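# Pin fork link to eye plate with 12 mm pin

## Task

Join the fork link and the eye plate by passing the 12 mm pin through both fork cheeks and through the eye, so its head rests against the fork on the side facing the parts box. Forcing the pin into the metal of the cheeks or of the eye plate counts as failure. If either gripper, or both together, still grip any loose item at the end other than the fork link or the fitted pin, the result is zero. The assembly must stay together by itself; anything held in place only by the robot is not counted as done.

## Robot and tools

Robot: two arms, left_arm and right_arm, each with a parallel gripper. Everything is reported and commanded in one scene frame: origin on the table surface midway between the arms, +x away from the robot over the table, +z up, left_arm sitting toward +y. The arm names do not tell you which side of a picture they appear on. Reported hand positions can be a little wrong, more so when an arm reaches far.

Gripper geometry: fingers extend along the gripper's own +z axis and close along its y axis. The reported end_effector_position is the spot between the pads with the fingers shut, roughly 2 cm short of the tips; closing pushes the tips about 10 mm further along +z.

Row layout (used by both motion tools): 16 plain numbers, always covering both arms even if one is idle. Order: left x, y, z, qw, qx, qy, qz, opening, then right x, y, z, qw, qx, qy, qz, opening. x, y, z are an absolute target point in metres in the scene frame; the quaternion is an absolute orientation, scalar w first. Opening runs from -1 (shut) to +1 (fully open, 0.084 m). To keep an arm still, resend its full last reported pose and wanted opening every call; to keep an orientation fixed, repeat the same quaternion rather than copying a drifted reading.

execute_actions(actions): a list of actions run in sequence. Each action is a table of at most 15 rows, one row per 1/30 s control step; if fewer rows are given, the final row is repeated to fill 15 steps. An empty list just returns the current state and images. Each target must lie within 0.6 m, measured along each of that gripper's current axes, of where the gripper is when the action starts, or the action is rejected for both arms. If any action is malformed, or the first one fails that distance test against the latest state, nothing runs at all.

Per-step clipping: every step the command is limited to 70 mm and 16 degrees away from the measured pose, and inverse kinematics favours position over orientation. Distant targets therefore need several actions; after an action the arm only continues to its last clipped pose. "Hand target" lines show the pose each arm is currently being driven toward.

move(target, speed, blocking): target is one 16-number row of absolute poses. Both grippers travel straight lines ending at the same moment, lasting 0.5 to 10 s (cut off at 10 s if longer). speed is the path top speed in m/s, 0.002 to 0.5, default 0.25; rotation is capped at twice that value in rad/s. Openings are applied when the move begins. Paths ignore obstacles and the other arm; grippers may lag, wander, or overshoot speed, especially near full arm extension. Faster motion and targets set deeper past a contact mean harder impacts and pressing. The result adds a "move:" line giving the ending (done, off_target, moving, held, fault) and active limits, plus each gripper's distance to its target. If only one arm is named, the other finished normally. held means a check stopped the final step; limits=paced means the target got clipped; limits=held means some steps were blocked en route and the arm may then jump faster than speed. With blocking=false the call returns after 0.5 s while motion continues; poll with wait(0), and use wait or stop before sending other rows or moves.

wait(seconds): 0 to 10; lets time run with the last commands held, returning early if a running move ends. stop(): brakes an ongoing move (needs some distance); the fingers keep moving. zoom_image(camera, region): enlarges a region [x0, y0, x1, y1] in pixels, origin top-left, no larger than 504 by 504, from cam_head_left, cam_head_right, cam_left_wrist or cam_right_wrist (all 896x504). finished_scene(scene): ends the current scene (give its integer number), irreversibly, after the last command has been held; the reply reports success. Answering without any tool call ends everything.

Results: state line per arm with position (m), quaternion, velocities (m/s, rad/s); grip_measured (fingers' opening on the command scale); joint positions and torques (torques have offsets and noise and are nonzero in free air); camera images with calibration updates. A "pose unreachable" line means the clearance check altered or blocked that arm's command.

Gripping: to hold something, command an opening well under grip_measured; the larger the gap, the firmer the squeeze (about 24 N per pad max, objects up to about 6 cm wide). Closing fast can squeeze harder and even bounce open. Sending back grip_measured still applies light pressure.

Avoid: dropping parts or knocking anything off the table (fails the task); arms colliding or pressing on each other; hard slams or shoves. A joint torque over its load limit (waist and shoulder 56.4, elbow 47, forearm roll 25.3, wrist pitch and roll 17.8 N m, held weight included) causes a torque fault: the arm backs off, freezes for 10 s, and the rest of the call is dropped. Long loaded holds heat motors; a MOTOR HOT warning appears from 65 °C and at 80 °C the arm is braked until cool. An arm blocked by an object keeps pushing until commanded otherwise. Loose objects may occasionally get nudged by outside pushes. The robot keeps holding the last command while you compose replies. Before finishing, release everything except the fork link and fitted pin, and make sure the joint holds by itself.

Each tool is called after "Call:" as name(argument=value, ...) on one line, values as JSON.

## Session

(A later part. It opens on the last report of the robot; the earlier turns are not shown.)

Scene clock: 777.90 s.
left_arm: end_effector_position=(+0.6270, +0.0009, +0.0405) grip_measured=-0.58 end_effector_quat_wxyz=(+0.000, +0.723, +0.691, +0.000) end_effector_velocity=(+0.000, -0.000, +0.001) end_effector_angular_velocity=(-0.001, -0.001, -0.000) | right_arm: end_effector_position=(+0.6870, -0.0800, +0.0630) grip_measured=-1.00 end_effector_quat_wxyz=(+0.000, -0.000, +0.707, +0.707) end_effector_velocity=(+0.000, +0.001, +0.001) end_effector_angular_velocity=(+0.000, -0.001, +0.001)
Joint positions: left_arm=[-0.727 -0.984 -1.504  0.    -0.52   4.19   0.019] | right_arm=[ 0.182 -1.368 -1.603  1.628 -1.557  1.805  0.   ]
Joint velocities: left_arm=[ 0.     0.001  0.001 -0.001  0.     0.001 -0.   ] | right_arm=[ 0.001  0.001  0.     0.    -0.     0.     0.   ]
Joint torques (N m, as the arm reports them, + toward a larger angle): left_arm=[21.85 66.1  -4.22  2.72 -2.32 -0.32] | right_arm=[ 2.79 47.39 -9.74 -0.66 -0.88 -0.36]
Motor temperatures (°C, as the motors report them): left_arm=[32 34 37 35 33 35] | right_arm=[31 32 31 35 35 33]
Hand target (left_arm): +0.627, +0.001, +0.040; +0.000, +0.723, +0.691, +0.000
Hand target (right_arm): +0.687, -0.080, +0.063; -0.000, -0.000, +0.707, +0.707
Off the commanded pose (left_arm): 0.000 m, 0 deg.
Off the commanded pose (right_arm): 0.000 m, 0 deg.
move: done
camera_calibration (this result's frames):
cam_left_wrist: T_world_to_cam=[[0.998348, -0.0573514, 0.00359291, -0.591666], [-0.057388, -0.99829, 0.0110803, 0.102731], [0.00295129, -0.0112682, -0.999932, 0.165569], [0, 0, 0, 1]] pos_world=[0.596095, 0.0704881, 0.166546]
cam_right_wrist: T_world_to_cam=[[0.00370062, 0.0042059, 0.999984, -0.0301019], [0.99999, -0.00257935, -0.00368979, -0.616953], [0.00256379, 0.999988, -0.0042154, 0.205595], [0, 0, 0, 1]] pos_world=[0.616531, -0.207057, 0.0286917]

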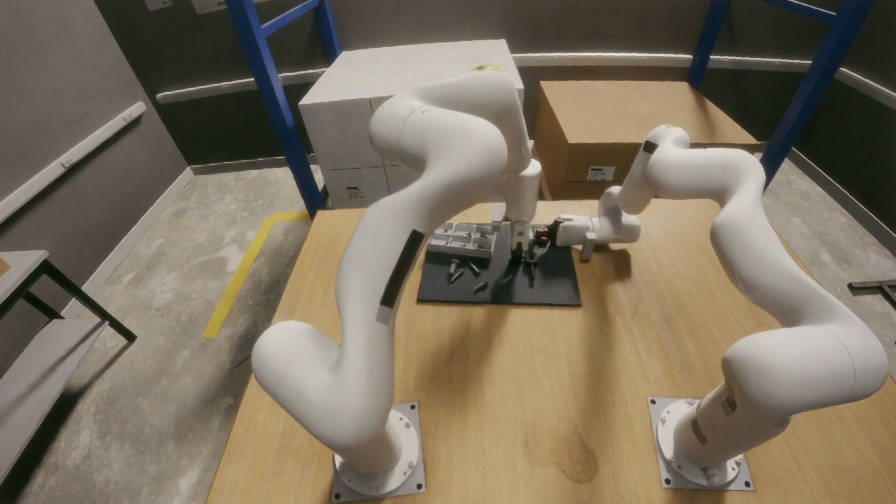

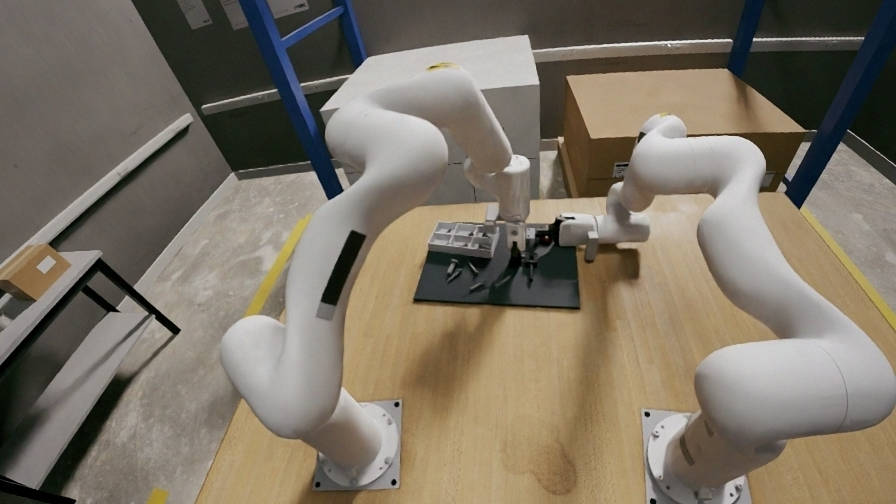

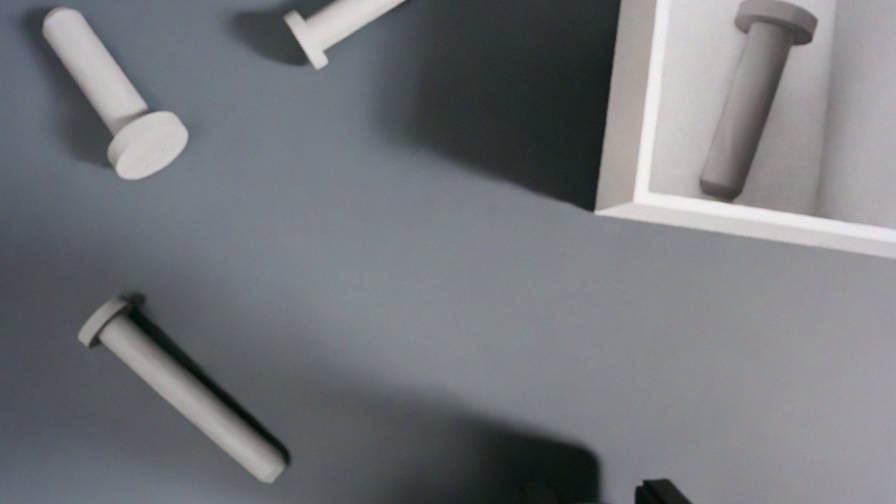

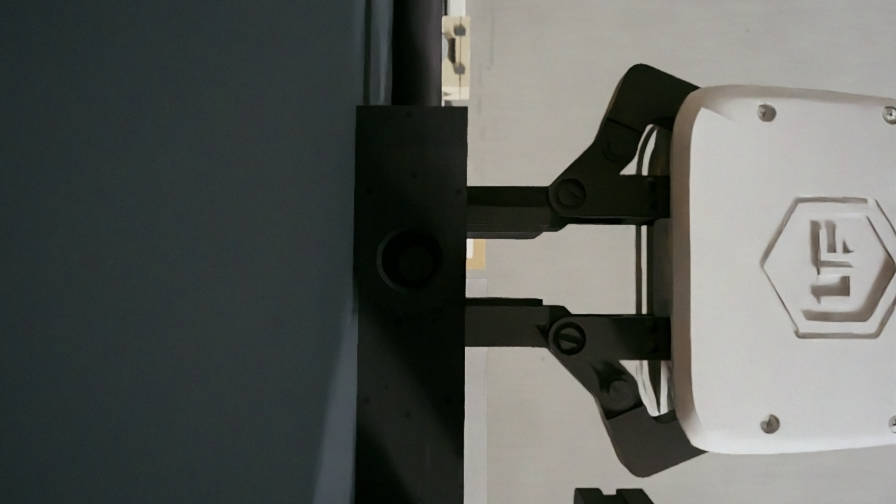

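Call:
move(target=[0.627,0.001,0.0405,0,0.723,0.691,0,-0.2,0.687,-0.08,0.063,0,0,0.707,0.707,-1], speed=0.02)

Call:
move(target=[0.627,0.001,0.09,0,0.723,0.691,0,-0.2,0.687,-0.08,0.063,0,0,0.707,0.707,-1], speed=0.05)

Call:
move(target=[0.626,-0.06,0.14,0,0.707,0.707,0,-0.2,0.687,-0.08,0.063,0,0,0.707,0.707,-1], speed=0.1)

Scene clock: 783.87 s.
left_arm: end_effector_position=(+0.6270, +0.0011, +0.0405) grip_measured=-0.22 end_effector_quat_wxyz=(-0.000, +0.723, +0.691, -0.000) end_effector_velocity=(+0.000, -0.001, -0.000) end_effector_angular_velocity=(-0.000, -0.001, -0.002) | right_arm: end_effector_position=(+0.6870, -0.0800, +0.0630) grip_measured=-1.00 end_effector_quat_wxyz=(+0.000, +0.000, +0.707, +0.707) end_effector_velocity=(+0.000, +0.000, -0.000) end_effector_angular_velocity=(-0.000, -0.000, +0.000)
Joint positions: left_arm=[-0.727 -0.984 -1.504  0.    -0.52   4.19   0.035] | right_arm=[ 0.182 -1.368 -1.603  1.628 -1.557  1.805  0.   ]
Joint velocities: left_arm=[-0.001 -0.    -0.001  0.001  0.001  0.     0.   ] | right_arm=[ 0.    -0.    -0.001 -0.     0.     0.     0.   ]
Joint torques (N m, as the arm reports them, + toward a larger angle): left_arm=[ 6.3  71.99 -9.57 -0.57  0.3  -0.31] | right_arm=[  0.46  45.06 -10.72  -1.21  -0.71  -0.16]
Motor temperatures (°C, as the motors report them): left_arm=[32 34 37 35 33 35] | right_arm=[31 32 31 35 35 33]
Hand target (left_arm): +0.627, +0.001, +0.041; -0.000, +0.723, +0.691, +0.000
Hand target (right_arm): +0.687, -0.080, +0.063; -0.000, -0.000, +0.707, +0.707
Off the commanded pose (left_arm): 0.000 m, 0 deg.
Off the commanded pose (right_arm): 0.000 m, 0 deg.
move: done
camera_calibration (this result's frames):
cam_left_wrist: T_world_to_cam=[[0.998351, -0.0573187, 0.00319391, -0.591587], [-0.0573502, -0.998295, 0.0108385, 0.102916], [0.00256721, -0.0110038, -0.999936, 0.165755], [0, 0, 0, 1]] pos_world=[0.596088, 0.070655, 0.166518]
cam_right_wrist: T_world_to_cam=[[0.00370079, 0.0042057, 0.999984, -0.030102], [0.99999, -0.00257945, -0.00368996, -0.616953], [0.00256389, 0.999988, -0.0042152, 0.205595], [0, 0, 0, 1]] pos_world=[0.616531, -0.207057, 0.0286917]

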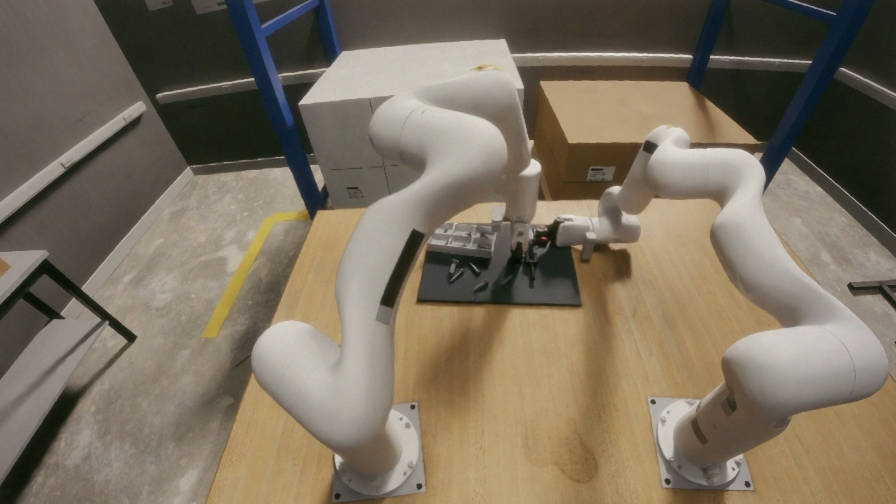

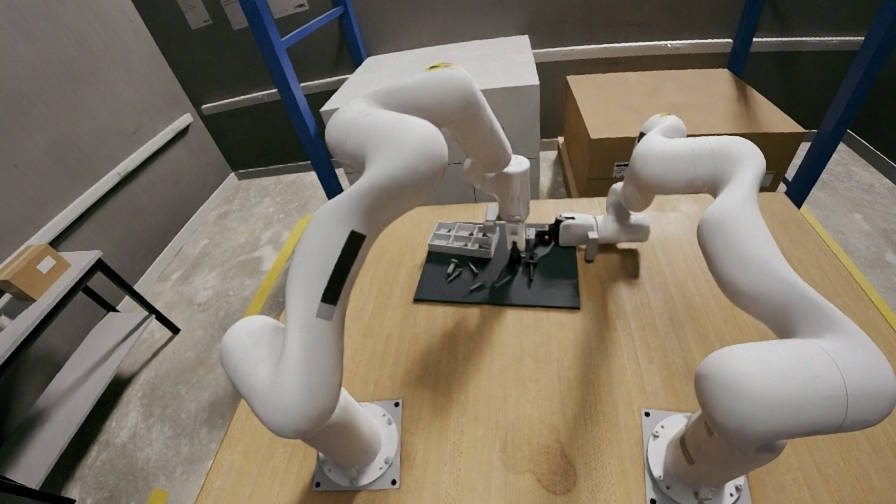

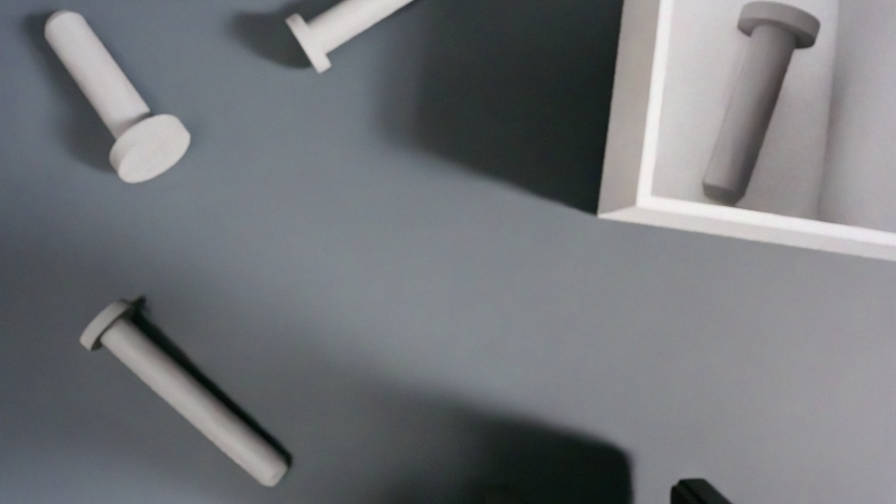

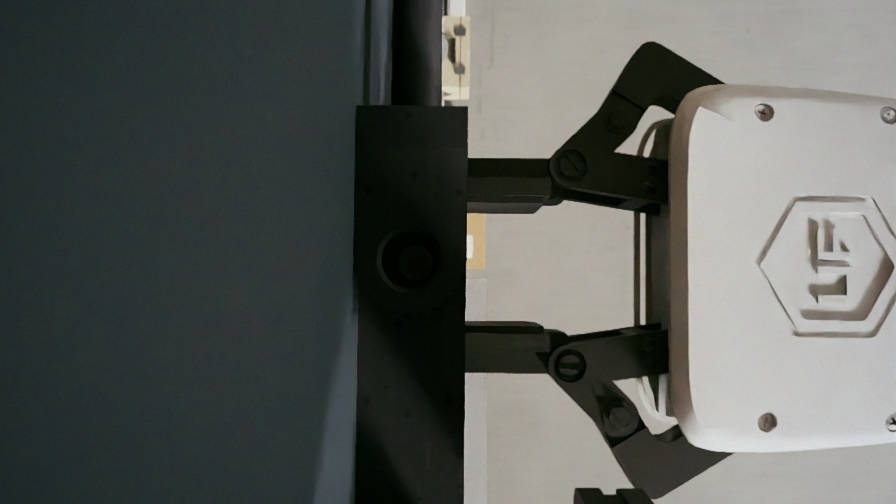

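Scene clock: 785.23 s.
left_arm: end_effector_position=(+0.6269, +0.0010, +0.0897) grip_measured=-0.22 end_effector_quat_wxyz=(-0.000, +0.723, +0.691, -0.000) end_effector_velocity=(-0.000, -0.000, +0.002) end_effector_angular_velocity=(-0.000, -0.000, -0.001) | right_arm: end_effector_position=(+0.6870, -0.0800, +0.0630) grip_measured=-1.00 end_effector_quat_wxyz=(-0.000, -0.000, +0.707, +0.707) end_effector_velocity=(-0.000, +0.000, -0.000) end_effector_angular_velocity=(-0.000, -0.000, +0.001)
Joint positions: left_arm=[-0.727 -0.901 -1.488 -0.    -0.587  4.19   0.035] | right_arm=[ 0.182 -1.368 -1.603  1.628 -1.557  1.805  0.   ]
Joint velocities: left_arm=[-0.001  0.003  0.001  0.    -0.002  0.     0.   ] | right_arm=[ 0.001 -0.    -0.    -0.001 -0.    -0.     0.   ]
Joint torques (N m, as the arm reports them, + toward a larger angle): left_arm=[  6.25  70.46 -10.72  -0.36   0.34  -0.25] | right_arm=[  1.45  46.25 -10.95  -0.59  -0.97  -0.2 ]
Motor temperatures (°C, as the motors report them): left_arm=[32 34 37 35 33 35] | right_arm=[31 32 31 35 35 33]
Hand target (left_arm): +0.627, +0.001, +0.090; +0.000, +0.723, +0.691, -0.000
Hand target (right_arm): +0.687, -0.080, +0.063; +0.000, -0.000, +0.707, +0.707
Off the commanded pose (left_arm): 0.000 m, 0 deg.
Off the commanded pose (right_arm): 0.000 m, 0 deg.
move: done
camera_calibration (this result's frames):
cam_left_wrist: T_world_to_cam=[[0.998345, -0.057419, 0.00314043, -0.591641], [-0.0574502, -0.998288, 0.0109781, 0.102415], [0.0025047, -0.0111403, -0.999935, 0.215016], [0, 0, 0, 1]] pos_world=[0.596007, 0.0706637, 0.215735]
cam_right_wrist: T_world_to_cam=[[0.00370067, 0.00420592, 0.999984, -0.0301019], [0.99999, -0.0025791, -0.00368984, -0.616953], [0.00256354, 0.999988, -0.00421542, 0.205595], [0, 0, 0, 1]] pos_world=[0.616531, -0.207057, 0.0286917]

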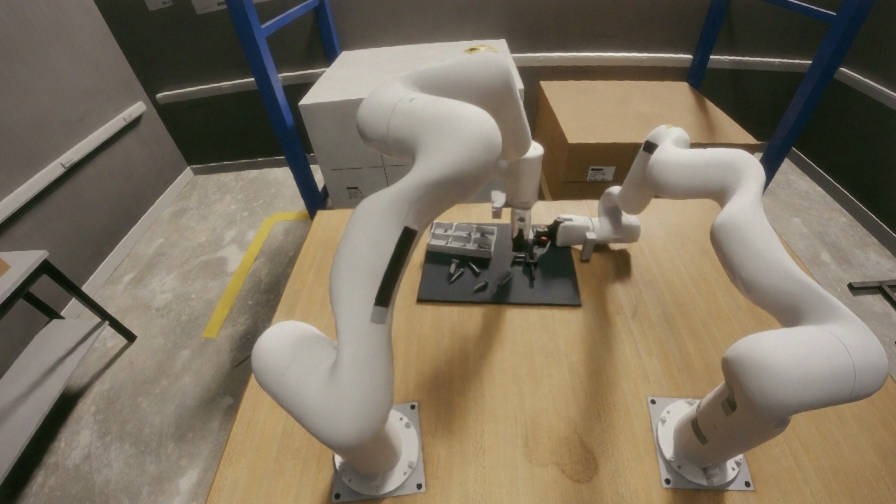

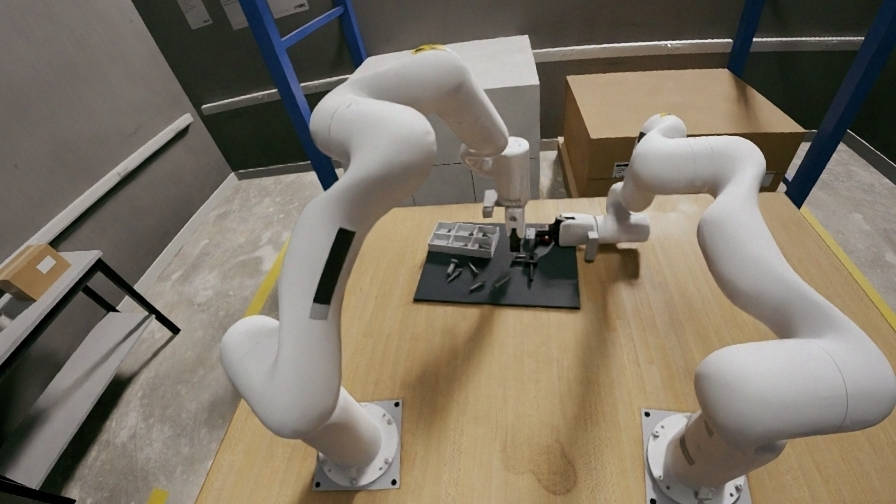

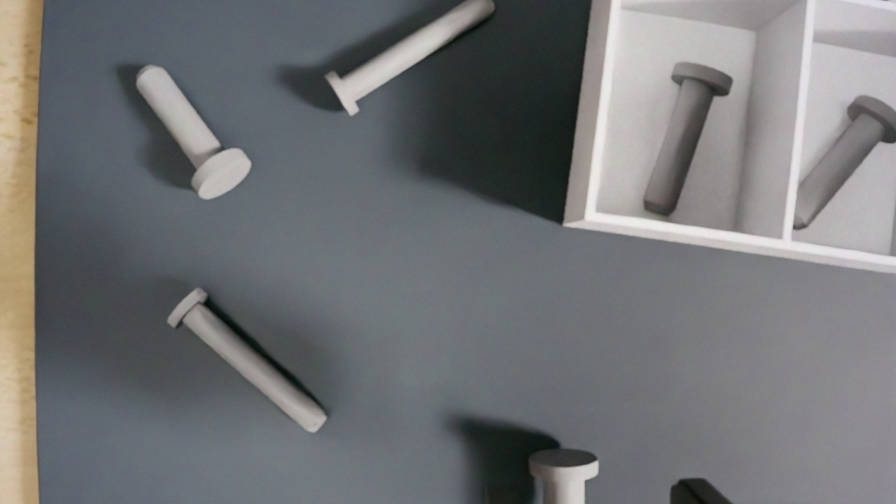

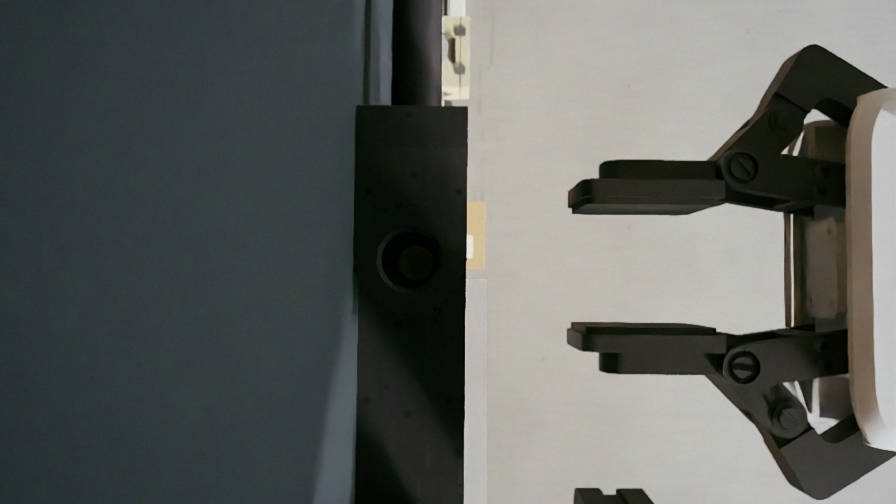

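Scene clock: 786.47 s.
left_arm: end_effector_position=(+0.6261, -0.0598, +0.1398) grip_measured=-0.22 end_effector_quat_wxyz=(-0.000, +0.707, +0.707, -0.000) end_effector_velocity=(+0.000, -0.002, +0.003) end_effector_angular_velocity=(-0.001, -0.001, +0.001) | right_arm: end_effector_position=(+0.6870, -0.0800, +0.0630) grip_measured=-1.00 end_effector_quat_wxyz=(-0.000, +0.000, +0.707, +0.707) end_effector_velocity=(-0.001, -0.000, -0.001) end_effector_angular_velocity=(-0.000, +0.001, +0.001)
Joint positions: left_arm=[-0.801 -0.904 -1.625 -0.    -0.722  4.071  0.035] | right_arm=[ 0.182 -1.368 -1.603  1.628 -1.557  1.805  0.   ]
Joint velocities: left_arm=[-0.002  0.001 -0.005 -0.    -0.005 -0.003  0.   ] | right_arm=[-0.001 -0.001  0.    -0.001  0.    -0.     0.   ]
Joint torques (N m, as the arm reports them, + toward a larger angle): left_arm=[  6.35  71.61 -11.38  -0.5    0.33  -0.2 ] | right_arm=[ -0.74  46.6  -10.41  -1.27  -0.94  -0.25]
Motor temperatures (°C, as the motors report them): left_arm=[32 34 37 35 33 35] | right_arm=[31 32 31 35 35 33]
Hand target (left_arm): +0.626, -0.060, +0.140; -0.000, +0.707, +0.707, -0.000
Hand target (right_arm): +0.687, -0.080, +0.063; -0.000, +0.000, +0.707, +0.707
Off the commanded pose (left_arm): 0.000 m, 0 deg.
Off the commanded pose (right_arm): 0.000 m, 0 deg.
move: done
camera_calibration (this result's frames):
cam_left_wrist: T_world_to_cam=[[0.99992, -0.0123036, 0.00298417, -0.59277], [-0.0123359, -0.999863, 0.0110558, 0.0127551], [0.00284774, -0.0110918, -0.999934, 0.264267], [0, 0, 0, 1]] pos_world=[0.592127, 0.00839131, 0.265877]
cam_right_wrist: T_world_to_cam=[[0.00370101, 0.00420587, 0.999984, -0.0301021], [0.99999, -0.00257951, -0.00369018, -0.616953], [0.00256395, 0.999988, -0.00421537, 0.205595], [0, 0, 0, 1]] pos_world=[0.616531, -0.207057, 0.0286916]

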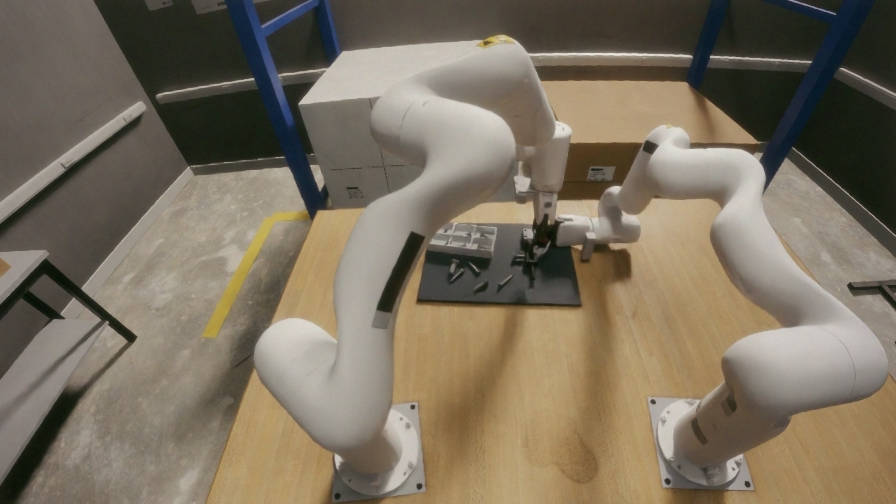

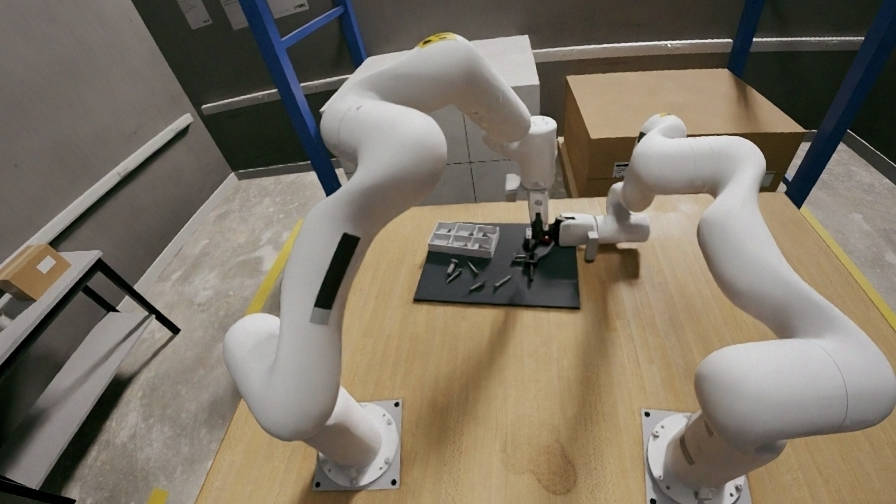

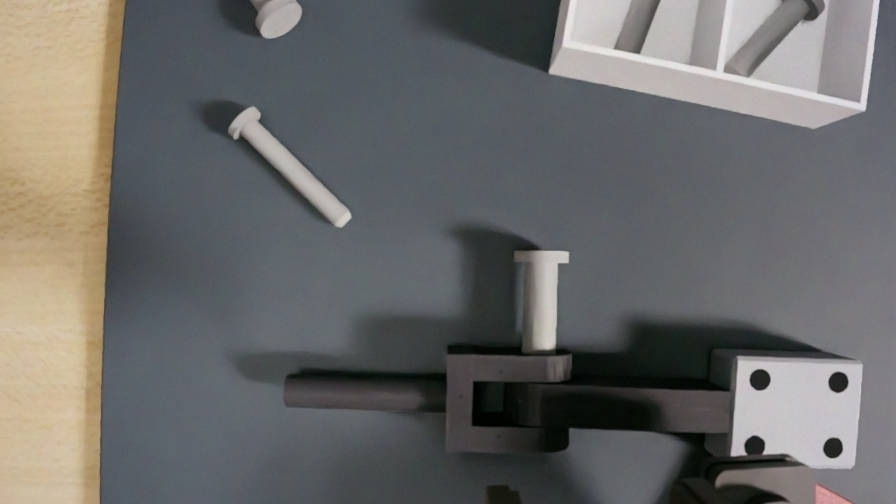

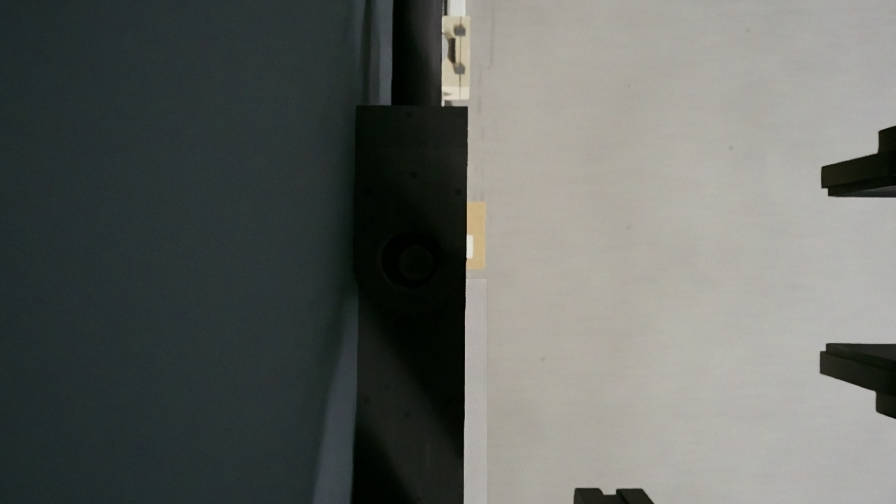

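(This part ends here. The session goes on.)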